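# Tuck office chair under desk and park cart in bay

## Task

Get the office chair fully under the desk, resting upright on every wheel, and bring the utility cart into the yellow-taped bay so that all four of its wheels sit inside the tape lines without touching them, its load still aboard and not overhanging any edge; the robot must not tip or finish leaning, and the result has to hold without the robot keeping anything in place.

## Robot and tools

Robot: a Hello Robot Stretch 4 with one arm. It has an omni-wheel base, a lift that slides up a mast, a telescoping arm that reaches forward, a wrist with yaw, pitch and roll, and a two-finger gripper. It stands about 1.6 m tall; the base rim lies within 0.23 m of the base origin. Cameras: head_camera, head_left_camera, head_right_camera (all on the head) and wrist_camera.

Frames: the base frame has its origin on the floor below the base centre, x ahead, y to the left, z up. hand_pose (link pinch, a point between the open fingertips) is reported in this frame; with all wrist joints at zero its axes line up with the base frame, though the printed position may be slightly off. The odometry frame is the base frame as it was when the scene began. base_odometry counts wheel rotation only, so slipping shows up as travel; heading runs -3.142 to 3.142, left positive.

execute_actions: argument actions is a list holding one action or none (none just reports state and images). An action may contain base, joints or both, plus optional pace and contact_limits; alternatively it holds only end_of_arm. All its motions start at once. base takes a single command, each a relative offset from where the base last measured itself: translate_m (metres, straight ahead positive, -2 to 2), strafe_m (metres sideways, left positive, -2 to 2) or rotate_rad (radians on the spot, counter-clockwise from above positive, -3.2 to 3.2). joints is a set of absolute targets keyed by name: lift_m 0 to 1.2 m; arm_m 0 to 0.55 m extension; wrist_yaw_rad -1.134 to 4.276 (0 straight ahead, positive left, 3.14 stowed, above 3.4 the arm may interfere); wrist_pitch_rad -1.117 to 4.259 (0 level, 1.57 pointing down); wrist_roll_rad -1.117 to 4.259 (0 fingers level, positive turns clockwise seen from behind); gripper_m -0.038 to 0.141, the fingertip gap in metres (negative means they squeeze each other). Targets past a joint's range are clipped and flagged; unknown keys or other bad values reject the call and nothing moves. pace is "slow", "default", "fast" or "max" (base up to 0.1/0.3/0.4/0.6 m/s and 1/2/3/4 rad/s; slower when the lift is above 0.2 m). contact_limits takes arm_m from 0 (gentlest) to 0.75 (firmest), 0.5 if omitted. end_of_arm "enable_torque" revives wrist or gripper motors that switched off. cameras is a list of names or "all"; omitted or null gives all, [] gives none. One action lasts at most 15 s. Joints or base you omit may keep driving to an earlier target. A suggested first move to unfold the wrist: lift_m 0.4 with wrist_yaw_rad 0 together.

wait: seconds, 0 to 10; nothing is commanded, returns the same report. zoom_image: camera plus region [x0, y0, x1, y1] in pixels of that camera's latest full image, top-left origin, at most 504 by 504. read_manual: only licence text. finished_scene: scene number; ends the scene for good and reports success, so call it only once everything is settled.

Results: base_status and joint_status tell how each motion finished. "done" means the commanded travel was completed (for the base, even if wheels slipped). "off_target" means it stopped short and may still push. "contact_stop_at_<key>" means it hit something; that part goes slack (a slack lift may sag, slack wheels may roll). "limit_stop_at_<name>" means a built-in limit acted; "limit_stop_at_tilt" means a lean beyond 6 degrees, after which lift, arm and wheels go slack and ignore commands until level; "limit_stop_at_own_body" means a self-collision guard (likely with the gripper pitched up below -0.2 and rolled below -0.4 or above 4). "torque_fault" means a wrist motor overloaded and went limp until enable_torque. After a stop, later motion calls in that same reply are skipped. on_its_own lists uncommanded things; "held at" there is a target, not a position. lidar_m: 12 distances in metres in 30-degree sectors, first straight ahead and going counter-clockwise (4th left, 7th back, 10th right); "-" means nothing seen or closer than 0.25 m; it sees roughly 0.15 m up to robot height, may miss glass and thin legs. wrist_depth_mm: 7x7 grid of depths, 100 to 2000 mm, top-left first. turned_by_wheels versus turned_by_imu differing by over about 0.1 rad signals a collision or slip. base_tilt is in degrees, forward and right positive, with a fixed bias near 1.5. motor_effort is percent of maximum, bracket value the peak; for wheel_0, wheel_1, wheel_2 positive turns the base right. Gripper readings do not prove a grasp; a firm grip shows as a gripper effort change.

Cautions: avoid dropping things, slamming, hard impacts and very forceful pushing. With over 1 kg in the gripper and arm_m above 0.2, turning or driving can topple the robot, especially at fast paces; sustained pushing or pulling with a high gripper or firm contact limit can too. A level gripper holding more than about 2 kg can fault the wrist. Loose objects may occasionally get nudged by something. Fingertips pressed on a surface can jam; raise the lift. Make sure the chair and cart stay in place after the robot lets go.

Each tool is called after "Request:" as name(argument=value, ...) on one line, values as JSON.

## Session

Request:
execute_actions(actions=[])

Scene clock: 0.00 s.
base_odometry: x=+0.000 y=+0.000 heading=+0.000 (m, m, rad; odometry frame)
turned_by_wheels: +0.000 (rad since the last result)
turned_by_imu: +0.000 (rad since the last result)
base_tilt: forward=+0.3 right=-1.1 (deg)
lidar_m: 1.07 1.80 2.47 1.37 1.37 1.37 0.98 0.80 0.81 1.08 0.92 0.93
base_status: not commanded
joint_positions: lift_m=+0.217 arm_m=+0.001 wrist_yaw_rad=+3.119 wrist_pitch_rad=-0.004 wrist_roll_rad=-0.005 gripper_m=+0.057
joint_status: not commanded
motor_effort: lift_m=+19 arm_m=+0 wrist_yaw_rad=+2 wrist_pitch_rad=-6 wrist_roll_rad=+0 gripper_m=-4 wheel_0=+0 wheel_1=+0 wheel_2=+0 (%)
hand_pose: x=-0.1148 y=+0.0941 z=+0.3968 quat_wxyz=(+0.012, +0.002, -0.002, +1.000) (m; base frame)
wrist_depth_mm: - 139 - - - - - / - 138 - - - - - / - 130 232 - - - - / 109 138 297 - - - - / 1430 1708 - - - - - / 1430 1576 196 1499 199 1366 1229 / 1078 960 991 139 960 917 917
pictures: head_camera, head_left_camera, head_right_camera, wrist_camera
camera_calibration (this result's frames):
wrist_camera: T_world_to_cam=[[0.0879659, 0.994777, -0.0517732, -0.0756479], [-0.0294985, -0.0493505, -0.998346, 0.457851], [-0.995687, 0.0893476, 0.0250033, 0.0947466], [0, 0, 0, 1]] pos_world=[0.114498, 0.0893826, 0.450808]
Images, in order (width x height): head_camera 420x560, head_left_camera 420x672, head_right_camera 420x672, wrist_camera 616x392.

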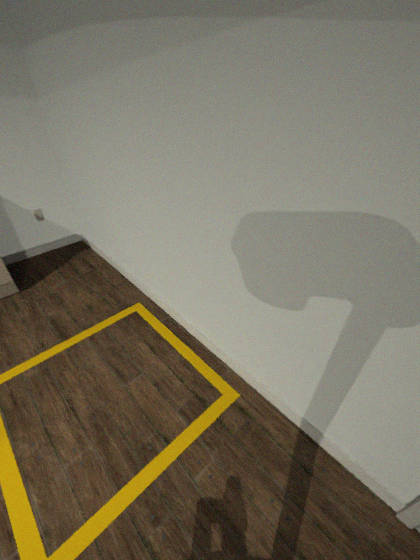

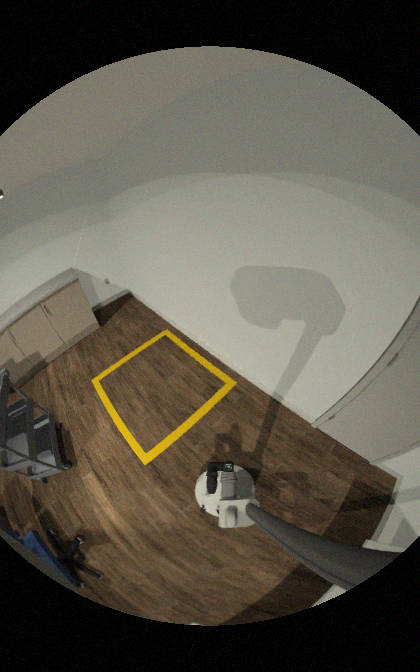

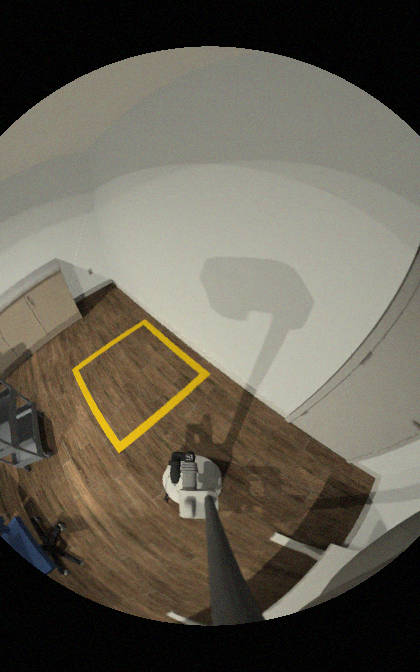

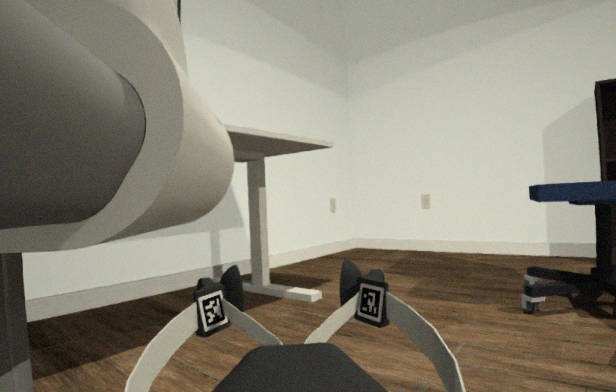

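Request:
execute_actions(actions=[{"base": {"rotate_rad": 1.9}, "pace": "fast"}], cameras=["head_camera", "head_left_camera", "head_right_camera"])

Scene clock: 2.40 s.
base_odometry: x=+0.000 y=+0.000 heading=+1.900 (m, m, rad; odometry frame)
turned_by_wheels: +1.900 (rad since the last result)
turned_by_imu: +1.859 (rad since the last result)
base_tilt: forward=+0.2 right=-1.3 (deg)
lidar_m: 1.37 1.36 1.15 0.82 0.79 1.25 0.94 0.93 0.97 1.38 2.47 1.39
base_status: done
joint_positions: lift_m=+0.217 arm_m=+0.001 wrist_yaw_rad=+3.118 wrist_pitch_rad=-0.004 wrist_roll_rad=-0.005 gripper_m=+0.057
joint_status: not commanded
motor_effort: lift_m=+19(19) arm_m=+0(0) wrist_yaw_rad=+0(1) wrist_pitch_rad=-5(5) wrist_roll_rad=+1(0) gripper_m=-3(4) wheel_0=-1(10) wheel_1=-1(9) wheel_2=+0(11) (%)
hand_pose: x=-0.1148 y=+0.0941 z=+0.3968 quat_wxyz=(+0.012, +0.002, -0.002, +1.000) (m; base frame)
wrist_depth_mm: - 139 1098 1281 1537 1661 1397 / - 138 1098 1281 1499 1661 1397 / - 130 232 1255 1464 1661 1397 / 109 138 297 1255 1464 1661 1397 / 842 946 1098 1229 1430 1661 1430 / 854 976 196 1205 199 1366 1308 / 854 904 976 139 960 931 931
pictures: head_camera, head_left_camera, head_right_camera
Images, in order (width x height): head_camera 420x560, head_left_camera 420x672, head_right_camera 420x672.

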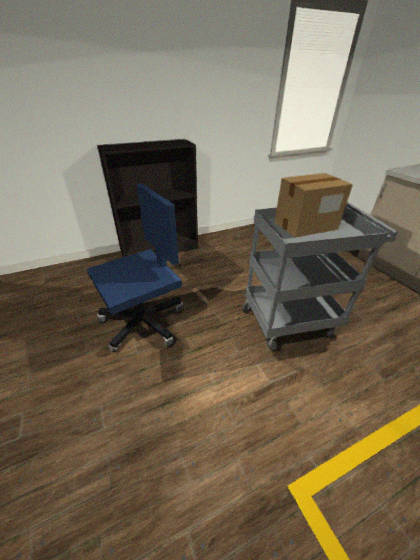

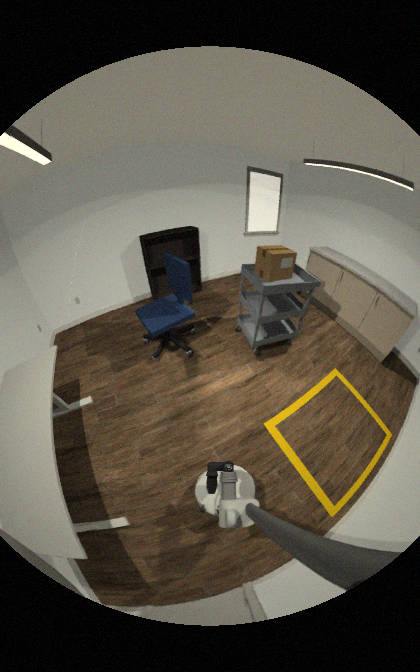

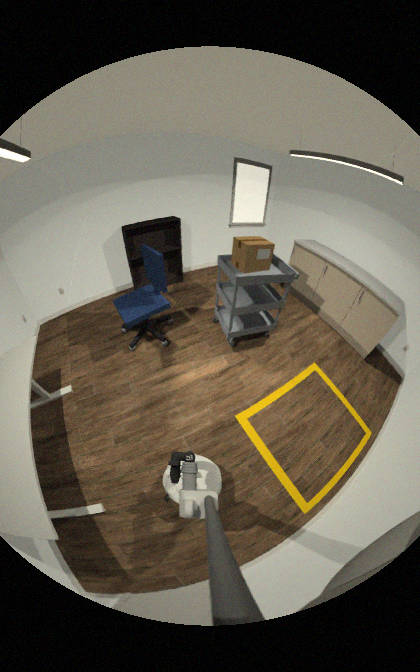

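Request:
zoom_image(camera="head_camera", region=[70, 150, 420, 380])

Region (70, 150, 420, 380) of head_camera's 420x560 image, scaled by 1.440, with more detail than that image has; it fills the top 331 rows of this view, and the rest is white.

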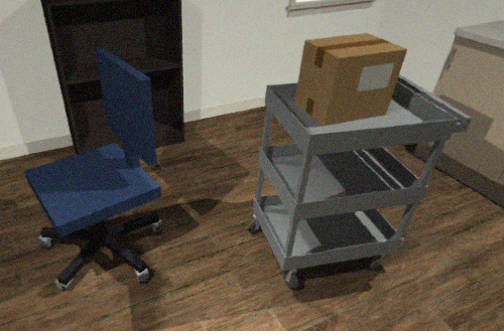

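Request:
execute_actions(actions=[{"base": {"rotate_rad": -0.11}, "pace": "fast"}], cameras=[])

Request:
execute_actions(actions=[{"base": {"translate_m": 1.13}, "joints": {"lift_m": 1.06}, "pace": "max"}], cameras=["head_camera"])

Request:
execute_actions(actions=[{"base": {"rotate_rad": -1.07}, "joints": {"wrist_pitch_rad": 1.57, "wrist_yaw_rad": 3.14, "arm_m": 0.38, "gripper_m": 0.09, "wrist_roll_rad": 0.0}, "pace": "fast"}], cameras=["wrist_camera", "head_left_camera"])

Scene clock: 6.70 s.
base_odometry: x=+0.000 y=+0.000 heading=+1.790 (m, m, rad; odometry frame)
turned_by_wheels: -0.110 (rad since the last result)
turned_by_imu: -0.109 (rad since the last result)
base_tilt: forward=+0.2 right=-1.4 (deg)
lidar_m: 1.38 1.36 1.30 0.85 0.78 1.39 0.95 0.91 0.96 1.25 2.47 1.49
base_status: done
joint_positions: lift_m=+0.217 arm_m=+0.001 wrist_yaw_rad=+3.118 wrist_pitch_rad=-0.004 wrist_roll_rad=-0.005 gripper_m=+0.057
joint_status: not commanded
motor_effort: lift_m=+19(19) arm_m=+0(0) wrist_yaw_rad=+0(1) wrist_pitch_rad=-5(5) wrist_roll_rad=-1(0) gripper_m=-3(4) wheel_0=+2(4) wheel_1=+2(5) wheel_2=+0(7) (%)
hand_pose: x=-0.1148 y=+0.0941 z=+0.3968 quat_wxyz=(+0.012, +0.002, -0.002, +1.000) (m; base frame)
wrist_depth_mm: - 138 1160 1366 1756 1576 1397 / - 138 1138 1397 1756 1537 788 / - 131 231 1366 1708 1618 1397 / 109 138 297 1366 1708 1661 1366 / 831 960 1138 1336 1708 1661 1366 / 854 976 196 1255 198 1366 1281 / 854 904 991 139 960 917 931
pictures: none
No camera images: the call's "cameras" was empty. Leave "cameras" out to get every camera's image.

Scene clock: 10.20 s.
base_odometry: x=-0.246 y=+1.103 heading=+1.790 (m, m, rad; odometry frame)
turned_by_wheels: +0.000 (rad since the last result)
turned_by_imu: -0.005 (rad since the last result)
base_tilt: forward=+0.5 right=-1.2 (deg)
lidar_m: 0.44 0.74 0.54 0.64 1.44 1.49 1.98 1.86 1.90 1.97 0.40 0.30
base_status: done
joint_positions: lift_m=+1.060 arm_m=+0.001 wrist_yaw_rad=+3.118 wrist_pitch_rad=-0.004 wrist_roll_rad=-0.005 gripper_m=+0.057
joint_status: all done
motor_effort: lift_m=+22(27) arm_m=+0(0) wrist_yaw_rad=+1(1) wrist_pitch_rad=-5(6) wrist_roll_rad=-1(1) gripper_m=-2(4) wheel_0=-1(11) wheel_1=+0(8) wheel_2=+1(16) (%)
hand_pose: x=-0.1148 y=+0.0941 z=+1.2391 quat_wxyz=(+0.012, +0.002, -0.002, +1.000) (m; base frame)
wrist_depth_mm: - 139 - - - - 1863 / - 138 - - - - 1921 / - 130 231 - - - 1863 / 109 138 297 - - - 1863 / 1576 1756 - - - - 1863 / 1618 1808 196 - 198 1756 1708 / 1576 1708 - 139 - - 1863
pictures: head_camera
Images, in order (width x height): head_camera 420x560.

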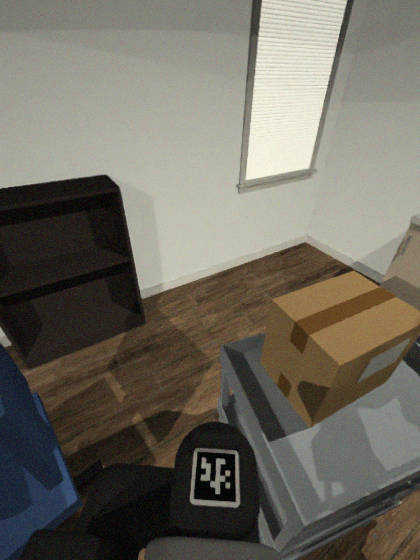

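Scene clock: 12.23 s.
base_odometry: x=-0.246 y=+1.103 heading=+0.720 (m, m, rad; odometry frame)
turned_by_wheels: -1.070 (rad since the last result)
turned_by_imu: -1.048 (rad since the last result)
base_tilt: forward=+0.3 right=-1.4 (deg)
lidar_m: 0.43 0.29 0.43 1.58 0.52 0.60 1.47 1.50 2.00 1.86 1.91 1.99
base_status: done
joint_positions: lift_m=+1.060 arm_m=+0.378 wrist_yaw_rad=+3.140 wrist_pitch_rad=+1.570 wrist_roll_rad=+0.000 gripper_m=+0.090
joint_status: all done
motor_effort: lift_m=+21(22) arm_m=+9(10) wrist_yaw_rad=+0(17) wrist_pitch_rad=+0(26) wrist_roll_rad=+0(6) gripper_m=-3(2) wheel_0=+0(11) wheel_1=+0(7) wheel_2=-1(6) (%)
hand_pose: x=+0.5493 y=+0.0874 z=+0.9495 quat_wxyz=(+0.000, -0.707, +0.000, +0.707) (m; base frame)
wrist_depth_mm: 1138 1160 960 976 389 392 397 / 1138 1138 1008 387 392 394 399 / 1138 1138 1182 387 387 392 253 / 1138 1160 1182 382 384 340 252 / 1138 1138 1160 382 389 347 255 / 1118 1138 202 382 203 351 256 / 1098 1118 1160 139 384 334 258
pictures: head_left_camera, wrist_camera
camera_calibration (this result's frames):
wrist_camera: T_world_to_cam=[[0.0577174, 0.996205, 0.0651415, -0.193364], [0.998106, -0.056189, -0.0250579, -0.459072], [-0.0213026, 0.0664644, -0.997561, 1.18042], [0, 0, 0, 1]] pos_world=[0.494508, 0.0883791, 1.17864]
Images, in order (width x height): head_left_camera 420x672, wrist_camera 616x392.

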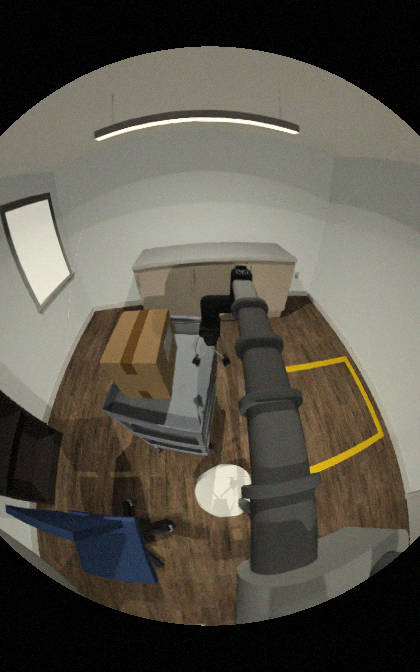

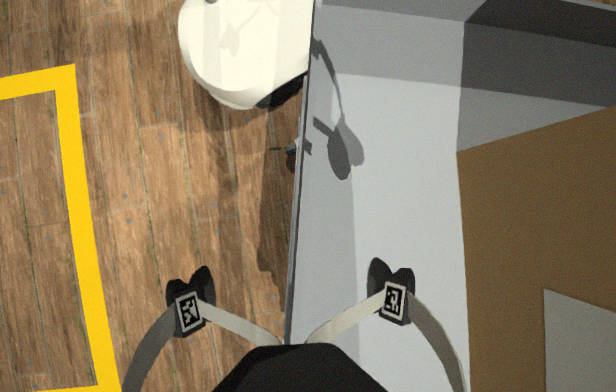

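Request:
execute_actions(actions=[])

Scene clock: 12.67 s.
base_odometry: x=-0.246 y=+1.103 heading=+0.720 (m, m, rad; odometry frame)
turned_by_wheels: +0.000 (rad since the last result)
turned_by_imu: +0.000 (rad since the last result)
base_tilt: forward=+0.3 right=-1.4 (deg)
lidar_m: 0.43 0.28 0.41 1.56 0.51 0.60 1.47 1.48 2.01 1.86 1.90 1.98
base_status: done
joint_positions: lift_m=+1.060 arm_m=+0.378 wrist_yaw_rad=+3.140 wrist_pitch_rad=+1.570 wrist_roll_rad=+0.000 gripper_m=+0.090
joint_status: all done
motor_effort: lift_m=+21(22) arm_m=+9(10) wrist_yaw_rad=+1(17) wrist_pitch_rad=+0(26) wrist_roll_rad=+1(6) gripper_m=-2(2) wheel_0=+0(11) wheel_1=+1(7) wheel_2=-1(6) (%)
hand_pose: x=+0.5493 y=+0.0874 z=+0.9495 quat_wxyz=(+0.000, -0.707, +0.000, +0.707) (m; base frame)
wrist_depth_mm: 1138 1160 960 976 392 392 399 / 1138 1138 960 387 389 397 399 / 1160 1160 1182 384 389 392 254 / 1138 1160 1160 384 387 340 251 / 1138 1138 1160 382 384 347 256 / 1138 1138 202 382 203 353 256 / 1118 1138 1138 139 384 330 258
pictures: head_camera, head_left_camera, head_right_camera, wrist_camera
camera_calibration (this result's frames):
wrist_camera: T_world_to_cam=[[0.0577178, 0.996205, 0.0651415, -0.193364], [0.998106, -0.0561894, -0.0250578, -0.459072], [-0.0213024, 0.0664644, -0.997561, 1.18042], [0, 0, 0, 1]] pos_world=[0.494509, 0.0883792, 1.17864]
Images, in order (width x height): head_camera 420x560, head_left_camera 420x672, head_right_camera 420x672, wrist_camera 616x392.

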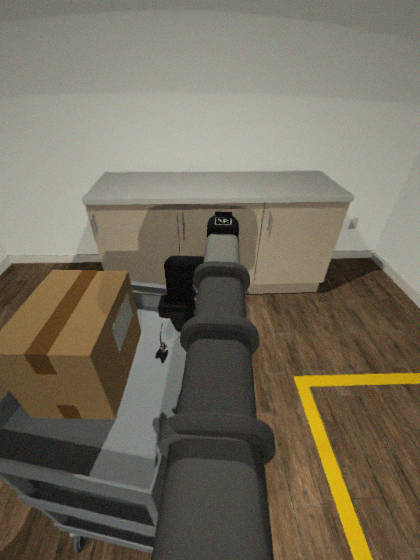

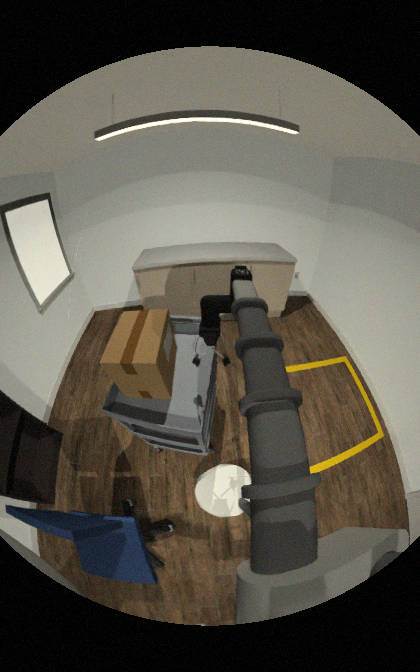

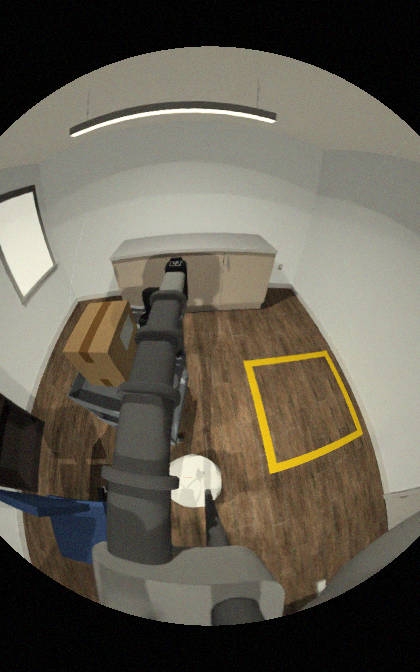

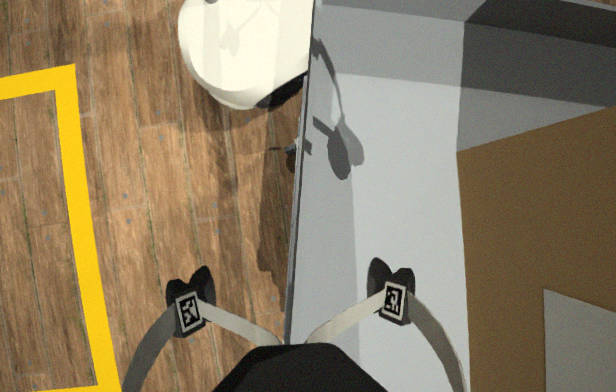

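Request:
zoom_image(camera="head_left_camera", region=[60, 280, 260, 480])

Request:
zoom_image(camera="head_camera", region=[0, 240, 240, 560])

Region (60, 280, 260, 480) of head_left_camera's 420x672 image, scaled by 2.520, with more detail than that image has.

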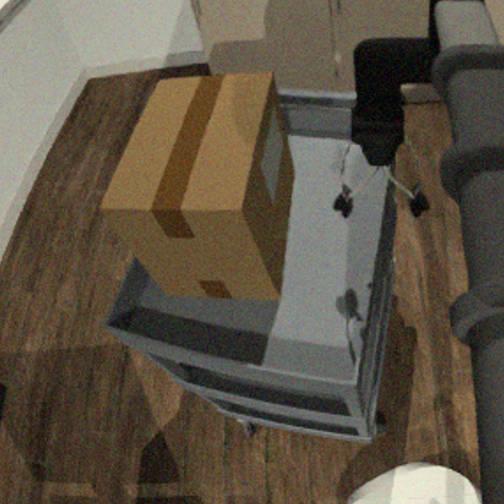

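Region (0, 240, 240, 560) of head_camera's 420x560 image, scaled by 1.575, with more detail than that image has; it fills the left 378 columns of this view, and the rest is white.

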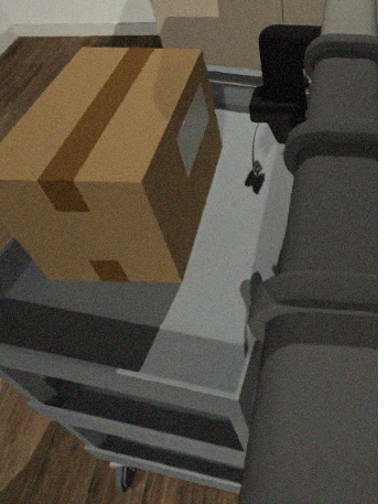

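Request:
execute_actions(actions=[{"joints": {"wrist_roll_rad": 0.13, "lift_m": 0.94}, "pace": "fast"}], cameras=["wrist_camera"])

Scene clock: 14.47 s.
base_odometry: x=-0.246 y=+1.103 heading=+0.720 (m, m, rad; odometry frame)
turned_by_wheels: +0.000 (rad since the last result)
turned_by_imu: -0.001 (rad since the last result)
base_tilt: forward=+0.3 right=-1.4 (deg)
lidar_m: 0.43 0.29 0.41 1.58 0.51 0.62 1.47 1.49 2.02 1.86 1.88 1.98
base_status: not commanded
joint_positions: lift_m=+0.940 arm_m=+0.378 wrist_yaw_rad=+3.140 wrist_pitch_rad=+1.570 wrist_roll_rad=+0.130 gripper_m=+0.090
joint_status: all done
motor_effort: lift_m=+14(18) arm_m=+9(9) wrist_yaw_rad=+1(0) wrist_pitch_rad=+1(0) wrist_roll_rad=+1(3) gripper_m=-2(3) wheel_0=+0(0) wheel_1=+1(1) wheel_2=-1(0) (%)
hand_pose: x=+0.5492 y=+0.0874 z=+0.8301 quat_wxyz=(+0.046, -0.705, +0.046, +0.706) (m; base frame)
wrist_depth_mm: 1025 1042 842 266 268 272 276 / 1025 1042 854 264 268 271 237 / 1025 1042 1042 264 267 271 233 / 1025 1025 1042 265 266 270 246 / 1025 1025 1060 264 266 268 256 / 1008 1025 202 264 203 268 267 / 1008 1025 1042 139 265 267 270
pictures: wrist_camera
camera_calibration (this result's frames):
wrist_camera: T_world_to_cam=[[0.186346, 0.980329, 0.0650455, -0.254764], [0.982403, -0.185069, -0.0251896, -0.442024], [-0.0126562, 0.0685949, -0.997564, 1.0564], [0, 0, 0, 1]] pos_world=[0.49509, 0.0954842, 1.05926]
Images, in order (width x height): wrist_camera 616x392.

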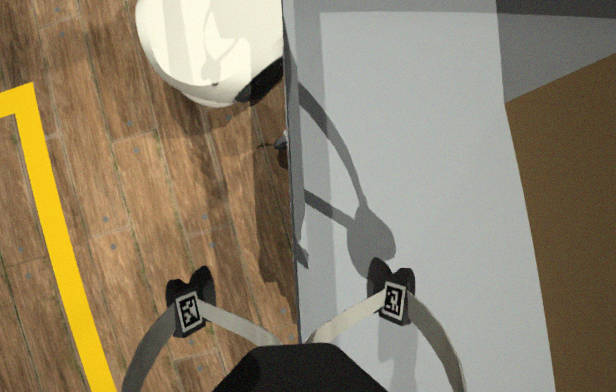

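Request:
execute_actions(actions=[{"joints": {"gripper_m": -0.03, "lift_m": 0.936}}], cameras=["wrist_camera"])

Scene clock: 16.47 s.
base_odometry: x=-0.246 y=+1.103 heading=+0.720 (m, m, rad; odometry frame)
turned_by_wheels: +0.000 (rad since the last result)
turned_by_imu: +0.000 (rad since the last result)
base_tilt: forward=+0.3 right=-1.2 (deg)
lidar_m: 0.43 0.28 0.41 1.58 0.52 0.62 1.47 1.50 2.00 1.86 1.90 1.98
base_status: not commanded
joint_positions: lift_m=+0.935 arm_m=+0.379 wrist_yaw_rad=+3.139 wrist_pitch_rad=+1.573 wrist_roll_rad=+0.130 gripper_m=-0.029
joint_status: all done
motor_effort: lift_m=+24(25) arm_m=+8(9) wrist_yaw_rad=+1(3) wrist_pitch_rad=-9(9) wrist_roll_rad=+1(2) gripper_m=-27(28) wheel_0=+3(3) wheel_1=+0(1) wheel_2=+1(1) (%)
hand_pose: x=+0.5504 y=+0.0874 z=+0.8252 quat_wxyz=(+0.047, -0.706, +0.047, +0.705) (m; base frame)
wrist_depth_mm: 1025 1025 831 255 259 260 265 / 1008 1025 842 254 257 260 263 / 1008 1025 1025 254 256 260 229 / 1008 1025 1042 253 256 259 240 / 1008 1008 1042 254 256 259 251 / 1008 1008 186 200 187 257 259 / 991 1008 1025 141 253 257 258
pictures: wrist_camera
camera_calibration (this result's frames):
wrist_camera: T_world_to_cam=[[0.186734, 0.980214, 0.0656512, -0.255357], [0.982366, -0.185673, -0.0219651, -0.445837], [-0.00934084, 0.0685951, -0.997601, 1.04975], [0, 0, 0, 1]] pos_world=[0.495464, 0.095517, 1.0542]
Images, in order (width x height): wrist_camera 616x392.

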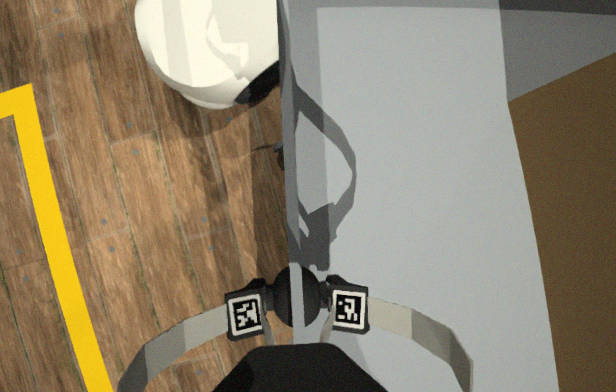

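Request:
execute_actions(actions=[{"base": {"strafe_m": -0.75}, "joints": {"lift_m": 0.93}}], cameras=["head_left_camera", "wrist_camera"])

Scene clock: 25.67 s.
base_odometry: x=+0.249 y=+0.540 heading=+0.721 (m, m, rad; odometry frame)
turned_by_wheels: +0.000 (rad since the last result)
turned_by_imu: +0.003 (rad since the last result)
base_tilt: forward=+0.4 right=-1.2 (deg)
lidar_m: 0.33 0.27 0.38 1.26 1.21 1.50 1.37 1.42 1.20 1.11 1.15 1.44
base_status: done
joint_positions: lift_m=+0.930 arm_m=+0.379 wrist_yaw_rad=+3.143 wrist_pitch_rad=+1.568 wrist_roll_rad=+0.128 gripper_m=-0.029
joint_status: all done
motor_effort: lift_m=+18(24) arm_m=+8(8) wrist_yaw_rad=-9(8) wrist_pitch_rad=+6(10) wrist_roll_rad=+6(5) gripper_m=-21(28) wheel_0=+2(18) wheel_1=+2(7) wheel_2=+1(6) (%)
hand_pose: x=+0.5485 y=+0.0874 z=+0.8197 quat_wxyz=(+0.045, -0.705, +0.045, +0.707) (m; base frame)
wrist_depth_mm: 1025 1025 820 254 257 260 - / 1008 1025 831 254 256 259 203 / 1025 1025 1042 253 256 259 216 / 1008 1025 1025 252 255 258 234 / 1008 1025 1042 252 255 258 253 / 991 1008 186 199 183 257 259 / 991 991 1025 161 253 256 259
pictures: head_left_camera, wrist_camera
camera_calibration (this result's frames):
wrist_camera: T_world_to_cam=[[0.181906, 0.981187, 0.0646634, -0.251277], [0.983201, -0.180484, -0.0272452, -0.440722], [-0.015062, 0.0685331, -0.997535, 1.04732], [0, 0, 0, 1]] pos_world=[0.494802, 0.0952305, 1.04898]
Images, in order (width x height): head_left_camera 420x672, wrist_camera 616x392.

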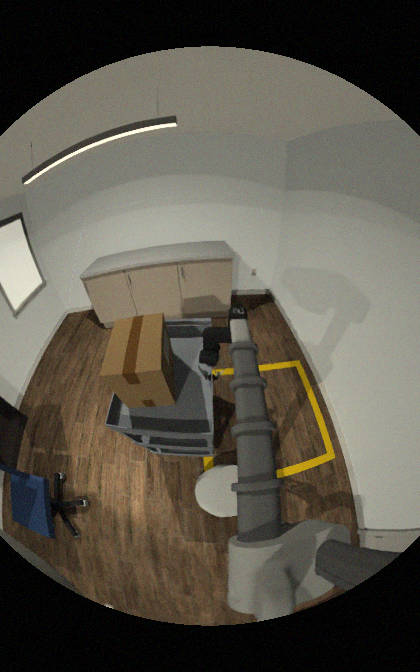

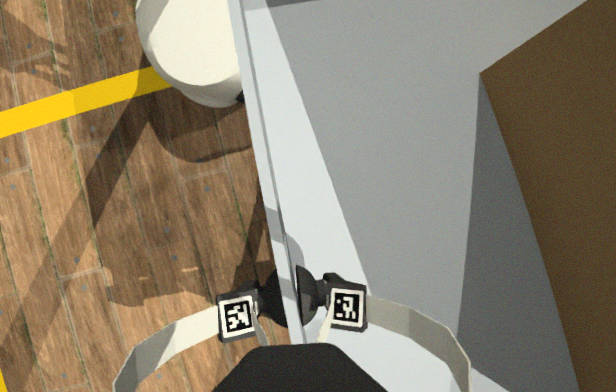

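Request:
execute_actions(actions=[{"base": {"strafe_m": -0.6}, "joints": {"wrist_roll_rad": 0.1}}], cameras=["head_left_camera", "wrist_camera", "head_camera"])

Scene clock: 29.63 s.
base_odometry: x=+0.645 y=+0.089 heading=+0.721 (m, m, rad; odometry frame)
turned_by_wheels: +0.000 (rad since the last result)
turned_by_imu: +0.003 (rad since the last result)
base_tilt: forward=+0.3 right=-1.3 (deg)
lidar_m: 0.26 0.27 0.35 1.78 1.84 1.43 1.35 0.82 0.56 0.51 0.53 0.68
base_status: done
joint_positions: lift_m=+0.930 arm_m=+0.379 wrist_yaw_rad=+3.144 wrist_pitch_rad=+1.568 wrist_roll_rad=+0.098 gripper_m=-0.029
joint_status: all done
motor_effort: lift_m=+18(19) arm_m=+8(8) wrist_yaw_rad=-10(11) wrist_pitch_rad=+7(10) wrist_roll_rad=+7(7) gripper_m=-22(23) wheel_0=+1(19) wheel_1=+1(8) wheel_2=+0(8) (%)
hand_pose: x=+0.5483 y=+0.0874 z=+0.8197 quat_wxyz=(+0.034, -0.705, +0.034, +0.707) (m; base frame)
wrist_depth_mm: 1008 1025 252 253 257 258 - / 946 1025 831 254 255 251 199 / 931 1025 1025 253 255 258 213 / 878 1025 1042 252 255 258 232 / 831 1025 1025 250 254 257 254 / 788 1025 185 198 183 257 258 / 750 842 1025 161 252 256 259
pictures: head_camera, head_left_camera, wrist_camera
camera_calibration (this result's frames):
wrist_camera: T_world_to_cam=[[0.151488, 0.98634, 0.06469, -0.235041], [0.988303, -0.149978, -0.0276198, -0.445727], [-0.0175404, 0.0681175, -0.997523, 1.04871], [0, 0, 0, 1]] pos_world=[0.494514, 0.0935455, 1.049]
Images, in order (width x height): head_camera 420x560, head_left_camera 420x672, wrist_camera 616x392.

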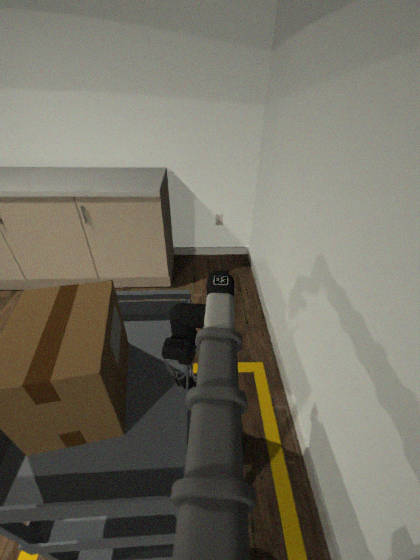

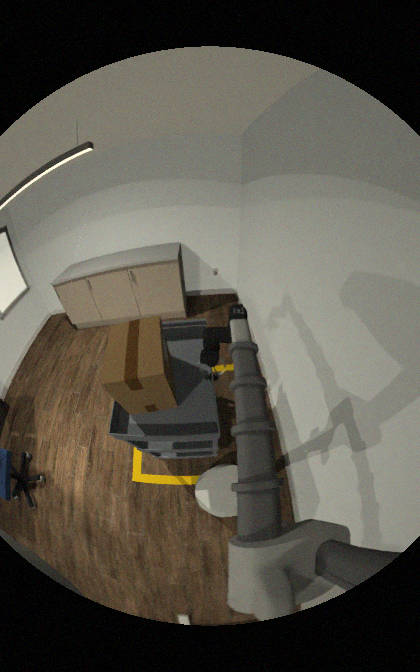

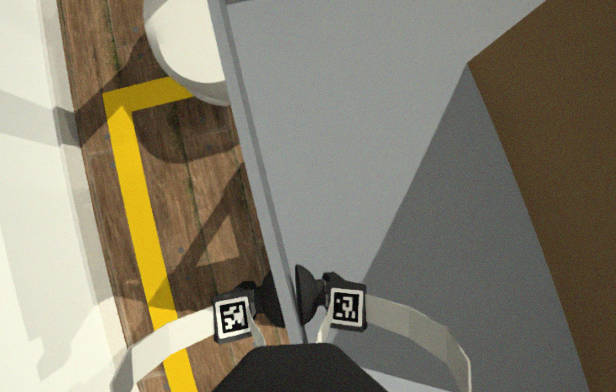

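Request:
zoom_image(camera="head_left_camera", region=[80, 380, 260, 520])

Region (80, 380, 260, 520) of head_left_camera's 420x672 image, scaled by 2.800, with more detail than that image has.

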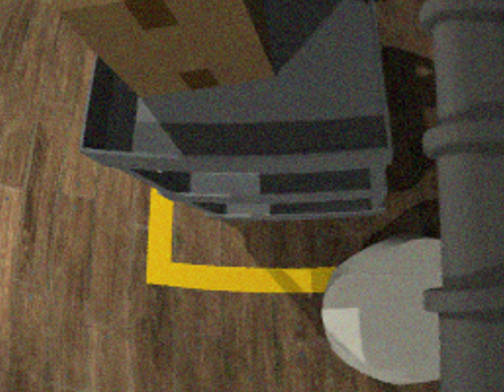

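Request:
execute_actions(actions=[{"base": {"strafe_m": -0.1}, "joints": {"wrist_roll_rad": -0.08, "gripper_m": 0.045}}], cameras=["wrist_camera"])

Scene clock: 34.57 s.
base_odometry: x=+0.712 y=+0.014 heading=+0.721 (m, m, rad; odometry frame)
turned_by_wheels: +0.000 (rad since the last result)
turned_by_imu: -0.001 (rad since the last result)
base_tilt: forward=+0.5 right=-1.1 (deg)
lidar_m: 0.27 0.26 0.34 1.88 1.94 1.40 1.36 0.67 0.44 0.40 0.42 0.56
base_status: done
joint_positions: lift_m=+0.930 arm_m=+0.379 wrist_yaw_rad=+3.140 wrist_pitch_rad=+1.570 wrist_roll_rad=-0.080 gripper_m=+0.045
joint_status: all done
motor_effort: lift_m=+18(19) arm_m=+8(8) wrist_yaw_rad=+0(10) wrist_pitch_rad=+1(13) wrist_roll_rad=+0(6) gripper_m=-5(24) wheel_0=+2(17) wheel_1=+0(8) wheel_2=+0(4) (%)
hand_pose: x=+0.5493 y=+0.0874 z=+0.8197 quat_wxyz=(-0.028, -0.706, -0.028, +0.707) (m; base frame)
wrist_depth_mm: 691 1025 831 255 257 262 265 / 707 1008 1025 253 257 259 208 / 699 1008 1042 254 256 259 216 / 691 1025 1042 253 256 258 227 / 683 1008 1025 252 254 258 239 / 661 991 197 252 253 258 251 / 647 809 1025 140 253 258 260
pictures: wrist_camera
camera_calibration (this result's frames):
wrist_camera: T_world_to_cam=[[-0.0223226, 0.997623, 0.0651948, -0.141115], [0.999386, 0.0240281, -0.0254943, -0.469665], [-0.0270002, 0.0645857, -0.997547, 1.05425], [0, 0, 0, 1]] pos_world=[0.494691, 0.083975, 1.04889]
Images, in order (width x height): wrist_camera 616x392.

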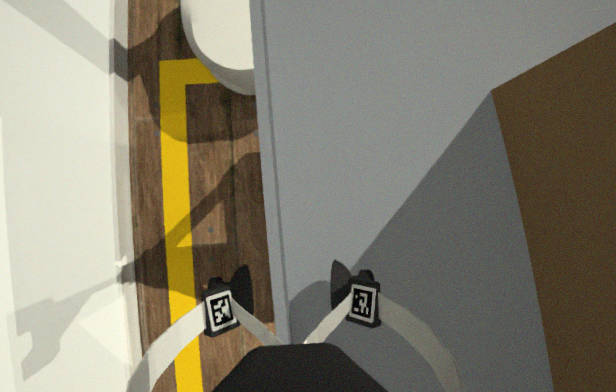

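Request:
execute_actions(actions=[{"base": {"translate_m": -0.17}, "joints": {"lift_m": 1.0, "arm_m": 0.0}, "pace": "fast"}], cameras=["wrist_camera"])

Scene clock: 36.93 s.
base_odometry: x=+0.584 y=-0.098 heading=+0.721 (m, m, rad; odometry frame)
turned_by_wheels: +0.000 (rad since the last result)
turned_by_imu: -0.001 (rad since the last result)
base_tilt: forward=+0.5 right=-1.2 (deg)
lidar_m: 0.43 0.44 0.57 1.88 1.87 1.22 1.20 0.69 0.47 0.42 0.44 0.58
base_status: done
joint_positions: lift_m=+1.000 arm_m=+0.002 wrist_yaw_rad=+3.140 wrist_pitch_rad=+1.570 wrist_roll_rad=-0.080 gripper_m=+0.045
joint_status: all done
motor_effort: lift_m=+23(26) arm_m=-9(11) wrist_yaw_rad=-1(1) wrist_pitch_rad=+1(0) wrist_roll_rad=+1(1) gripper_m=-3(4) wheel_0=-1(4) wheel_1=-1(7) wheel_2=-3(9) (%)
hand_pose: x=+0.1731 y=+0.0874 z=+0.8893 quat_wxyz=(-0.028, -0.706, -0.028, +0.707) (m; base frame)
wrist_depth_mm: 768 439 1118 1118 1138 1160 1160 / 768 1078 904 1118 1160 1160 1160 / 768 1098 891 904 1160 1160 1182 / 759 1098 891 917 1138 1138 1160 / 750 1078 1118 1098 1118 1160 1160 / 732 1078 197 976 946 1138 1160 / 715 891 1098 140 640 640 1160
pictures: wrist_camera
camera_calibration (this result's frames):
wrist_camera: T_world_to_cam=[[-0.0221804, 0.997626, 0.0651935, -0.154075], [0.999391, 0.0238821, -0.02544, -0.0920025], [-0.0269366, 0.0645896, -0.997548, 1.11354], [0, 0, 0, 1]] pos_world=[0.118524, 0.083983, 1.11852]
Images, in order (width x height): wrist_camera 616x392.

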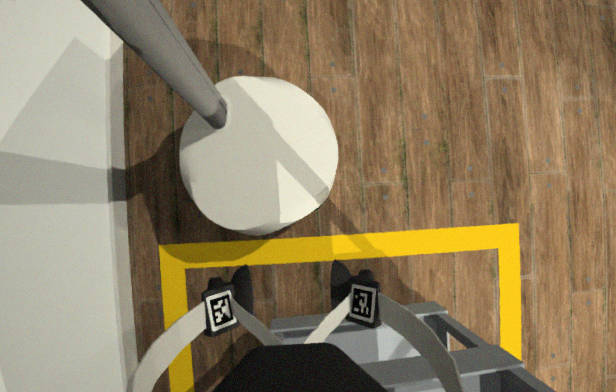

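Request:
execute_actions(actions=[{"base": {"rotate_rad": 1.385}, "joints": {"lift_m": 0.42, "gripper_m": 0.1}, "pace": "max"}], cameras=["head_camera", "head_right_camera", "head_left_camera"])

Scene clock: 39.30 s.
base_odometry: x=+0.584 y=-0.098 heading=+2.106 (m, m, rad; odometry frame)
turned_by_wheels: +1.385 (rad since the last result)
turned_by_imu: +1.355 (rad since the last result)
base_tilt: forward=+0.4 right=-1.3 (deg)
lidar_m: 1.93 1.85 1.34 1.20 0.86 0.49 0.43 0.41 0.52 0.88 0.43 0.50
base_status: done
joint_positions: lift_m=+0.420 arm_m=+0.002 wrist_yaw_rad=+3.140 wrist_pitch_rad=+1.570 wrist_roll_rad=-0.080 gripper_m=+0.100
joint_status: all done
motor_effort: lift_m=+14(20) arm_m=-9(9) wrist_yaw_rad=+0(1) wrist_pitch_rad=+1(1) wrist_roll_rad=+0(0) gripper_m=-1(2) wheel_0=-1(0) wheel_1=-1(8) wheel_2=+0(8) (%)
hand_pose: x=+0.1732 y=+0.0874 z=+0.3101 quat_wxyz=(-0.028, -0.706, -0.028, +0.707) (m; base frame)
wrist_depth_mm: 315 317 322 327 330 559 564 / 315 315 320 325 330 554 564 / 312 317 320 325 330 554 559 / 314 317 320 324 544 549 559 / 512 317 320 334 544 549 559 / 517 517 215 539 202 549 559 / 517 521 530 140 544 549 554
pictures: head_camera, head_left_camera, head_right_camera
Images, in order (width x height): head_camera 420x560, head_left_camera 420x672, head_right_camera 420x672.

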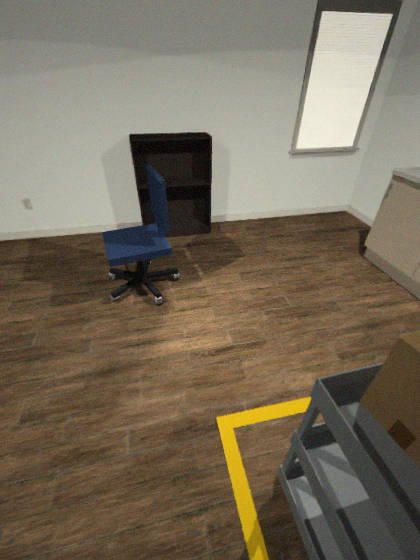

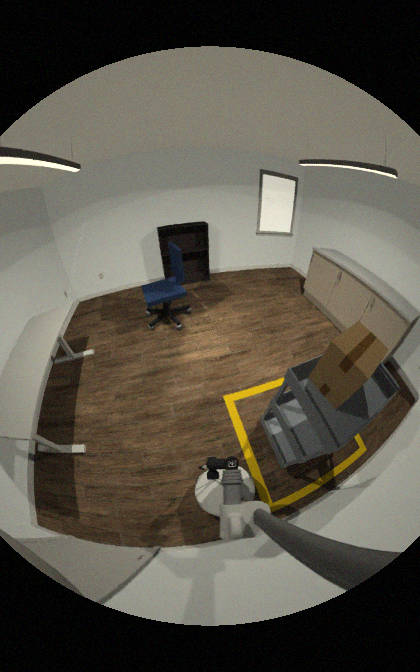

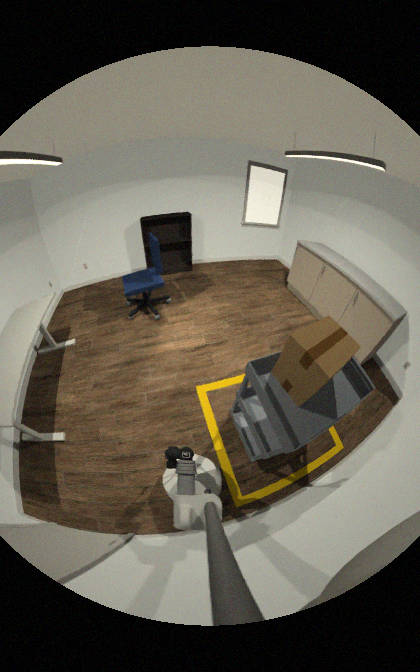

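Request:
zoom_image(camera="head_camera", region=[80, 150, 220, 320])

Region (80, 150, 220, 320) of head_camera's 420x560 image, scaled by 2.965, with more detail than that image has; it fills the left 415 columns of this view, and the rest is white.

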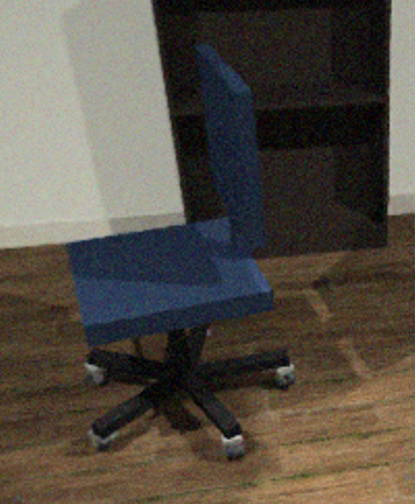

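Request:
execute_actions(actions=[{"base": {"translate_m": 1.96}, "joints": {"lift_m": 1.14, "arm_m": 0.386, "wrist_roll_rad": 0.58}, "pace": "max"}], cameras=["head_left_camera", "wrist_camera"])

Scene clock: 45.73 s.
base_odometry: x=-0.416 y=+1.588 heading=+2.106 (m, m, rad; odometry frame)
turned_by_wheels: +0.000 (rad since the last result)
turned_by_imu: -0.009 (rad since the last result)
base_tilt: forward=+0.4 right=-1.2 (deg)
lidar_m: 1.14 1.12 0.44 0.40 0.53 1.96 1.41 1.40 1.87 1.60 1.60 1.66
base_status: done
joint_positions: lift_m=+1.140 arm_m=+0.384 wrist_yaw_rad=+3.140 wrist_pitch_rad=+1.570 wrist_roll_rad=+0.580 gripper_m=+0.100
joint_status: all done
motor_effort: lift_m=+22(26) arm_m=+9(11) wrist_yaw_rad=+0(0) wrist_pitch_rad=+1(0) wrist_roll_rad=+1(6) gripper_m=-2(1) wheel_0=+1(8) wheel_1=+0(8) wheel_2=+1(13) (%)
hand_pose: x=+0.5553 y=+0.0874 z=+1.0294 quat_wxyz=(+0.203, -0.677, +0.203, +0.678) (m; base frame)
wrist_depth_mm: 842 1025 1255 1281 1182 1308 1308 / 1205 1025 1078 1255 1281 1281 1281 / 1205 1025 1255 1255 1255 1281 1308 / 1229 1229 1229 1255 1281 1281 1205 / 1205 1205 1255 1255 1281 1182 1205 / 1205 1205 214 1229 202 1182 1078 / 1182 1229 1229 140 1255 1138 991
pictures: head_left_camera, wrist_camera
camera_calibration (this result's frames):
wrist_camera: T_world_to_cam=[[0.594396, 0.801563, 0.0647389, -0.479479], [0.803964, -0.594148, -0.0251052, -0.308166], [0.0183411, 0.0669702, -0.997586, 1.23826], [0, 0, 0, 1]] pos_world=[0.510043, 0.11831, 1.25857]
Images, in order (width x height): head_left_camera 420x672, wrist_camera 616x392.

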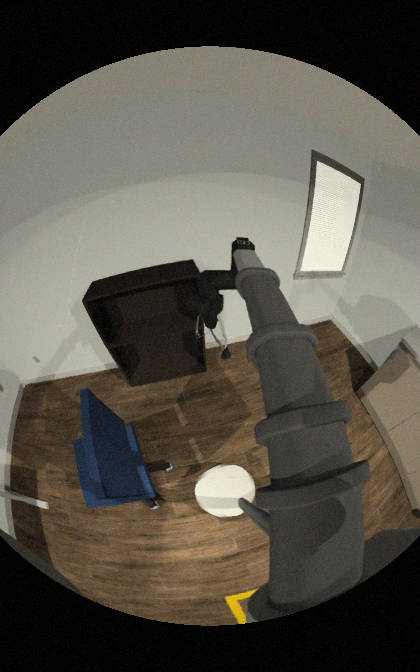

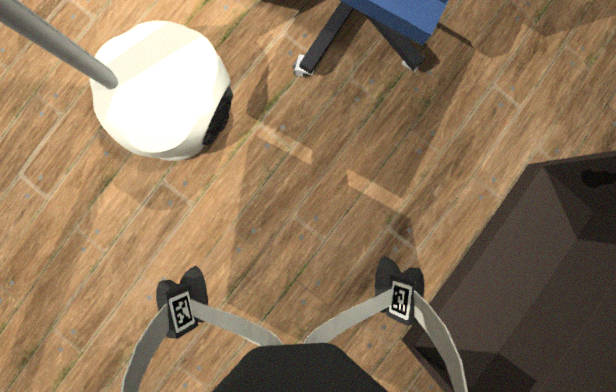

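Request:
zoom_image(camera="head_left_camera", region=[50, 370, 210, 530])

Region (50, 370, 210, 530) of head_left_camera's 420x672 image, scaled by 3.150, with more detail than that image has.

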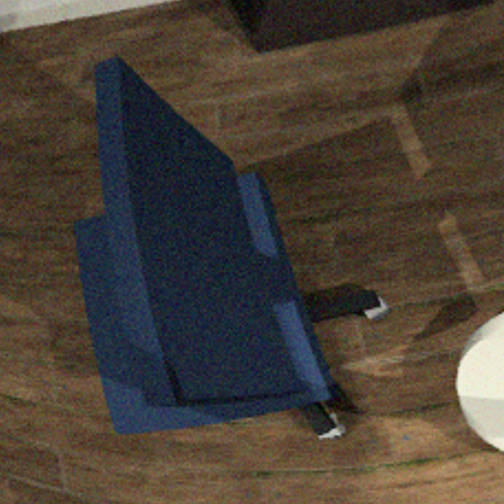

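Request:
execute_actions(actions=[{"base": {"rotate_rad": 1.02}, "joints": {"arm_m": 0.468, "wrist_roll_rad": 0.546}, "pace": "max"}], cameras=["head_left_camera", "wrist_camera"])

Scene clock: 49.00 s.
base_odometry: x=-0.416 y=+1.588 heading=+3.125 (m, m, rad; odometry frame)
turned_by_wheels: +1.020 (rad since the last result)
turned_by_imu: +0.997 (rad since the last result)
base_tilt: forward=+0.4 right=-1.1 (deg)
lidar_m: 0.46 0.40 0.54 1.93 1.41 1.39 1.98 1.59 1.59 1.71 1.13 1.13
base_status: done
joint_positions: lift_m=+1.140 arm_m=+0.466 wrist_yaw_rad=+3.140 wrist_pitch_rad=+1.570 wrist_roll_rad=+0.546 gripper_m=+0.100
joint_status: all done
motor_effort: lift_m=+22(22) arm_m=+9(9) wrist_yaw_rad=+0(2) wrist_pitch_rad=+0(0) wrist_roll_rad=+0(2) gripper_m=-1(1) wheel_0=-2(5) wheel_1=-2(7) wheel_2=-1(5) (%)
hand_pose: x=+0.6374 y=+0.0874 z=+1.0294 quat_wxyz=(+0.191, -0.681, +0.191, +0.681) (m; base frame)
wrist_depth_mm: 1205 1025 1042 1255 1281 1308 1308 / 1205 1008 1025 788 798 1281 1308 / 1229 1229 1205 798 809 1281 1308 / 1205 1229 1229 788 798 1308 1308 / 1205 1205 1255 778 798 1281 1308 / 1182 1229 214 1255 202 1281 1281 / 1182 1205 1229 140 1281 1281 1281
pictures: head_left_camera, wrist_camera
camera_calibration (this result's frames):
wrist_camera: T_world_to_cam=[[0.567271, 0.820973, 0.0648685, -0.512826], [0.82337, -0.566955, -0.0249596, -0.389074], [0.0162864, 0.0675696, -0.997582, 1.238], [0, 0, 0, 1]] pos_world=[0.591101, 0.116777, 1.25856]
Images, in order (width x height): head_left_camera 420x672, wrist_camera 616x392.

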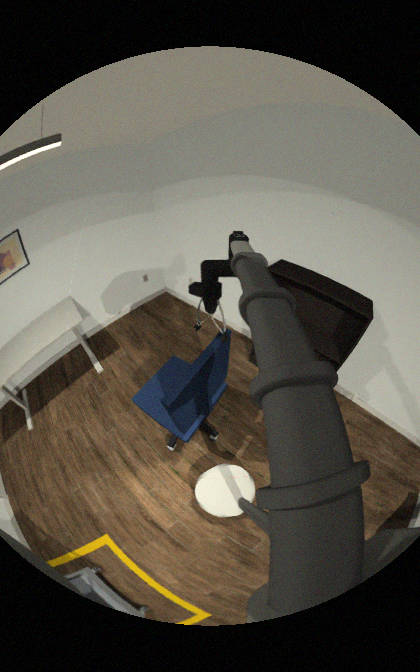

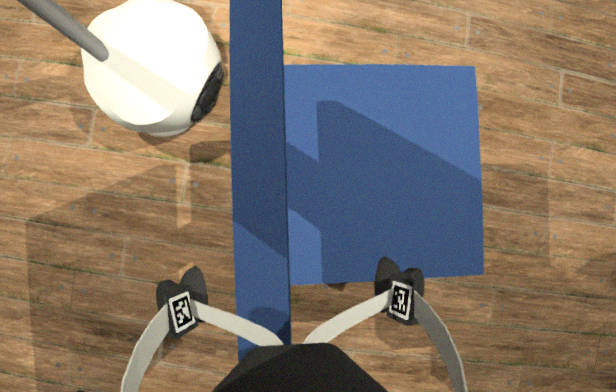

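Request:
execute_actions(actions=[{"joints": {"arm_m": 0.43, "lift_m": 1.05, "gripper_m": 0.07}, "pace": "fast"}], cameras=["wrist_camera"])

Scene clock: 50.87 s.
base_odometry: x=-0.416 y=+1.588 heading=+3.125 (m, m, rad; odometry frame)
turned_by_wheels: +0.000 (rad since the last result)
turned_by_imu: -0.001 (rad since the last result)
base_tilt: forward=+0.4 right=-1.3 (deg)
lidar_m: 0.46 0.39 0.53 1.90 1.41 1.40 1.96 1.60 1.59 1.72 1.12 1.13
base_status: not commanded
joint_positions: lift_m=+1.050 arm_m=+0.432 wrist_yaw_rad=+3.140 wrist_pitch_rad=+1.570 wrist_roll_rad=+0.546 gripper_m=+0.070
joint_status: all done
motor_effort: lift_m=+14(23) arm_m=-9(10) wrist_yaw_rad=+0(2) wrist_pitch_rad=+1(0) wrist_roll_rad=-1(0) gripper_m=-3(0) wheel_0=-2(2) wheel_1=-2(2) wheel_2=-1(0) (%)
hand_pose: x=+0.6024 y=+0.0874 z=+0.9401 quat_wxyz=(+0.191, -0.680, +0.191, +0.681) (m; base frame)
wrist_depth_mm: 1118 931 946 188 1182 1205 1205 / 1138 931 931 187 707 723 1229 / 1138 1138 1138 187 707 715 1229 / 1138 1118 1138 186 699 715 1205 / 1138 1118 1138 186 715 715 1205 / 1138 1138 189 185 204 1182 1205 / 1118 1118 1160 138 1160 1205 1205
pictures: wrist_camera
camera_calibration (this result's frames):
wrist_camera: T_world_to_cam=[[0.567052, 0.821136, 0.0647077, -0.486954], [0.823527, -0.566717, -0.0251938, -0.362446], [0.0159835, 0.0675748, -0.997586, 1.14966], [0, 0, 0, 1]] pos_world=[0.556236, 0.116763, 1.16926]
Images, in order (width x height): wrist_camera 616x392.

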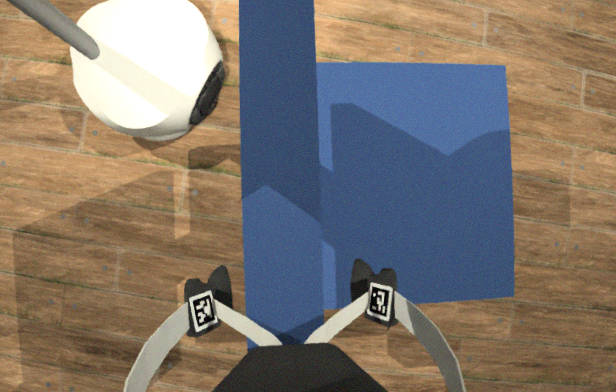

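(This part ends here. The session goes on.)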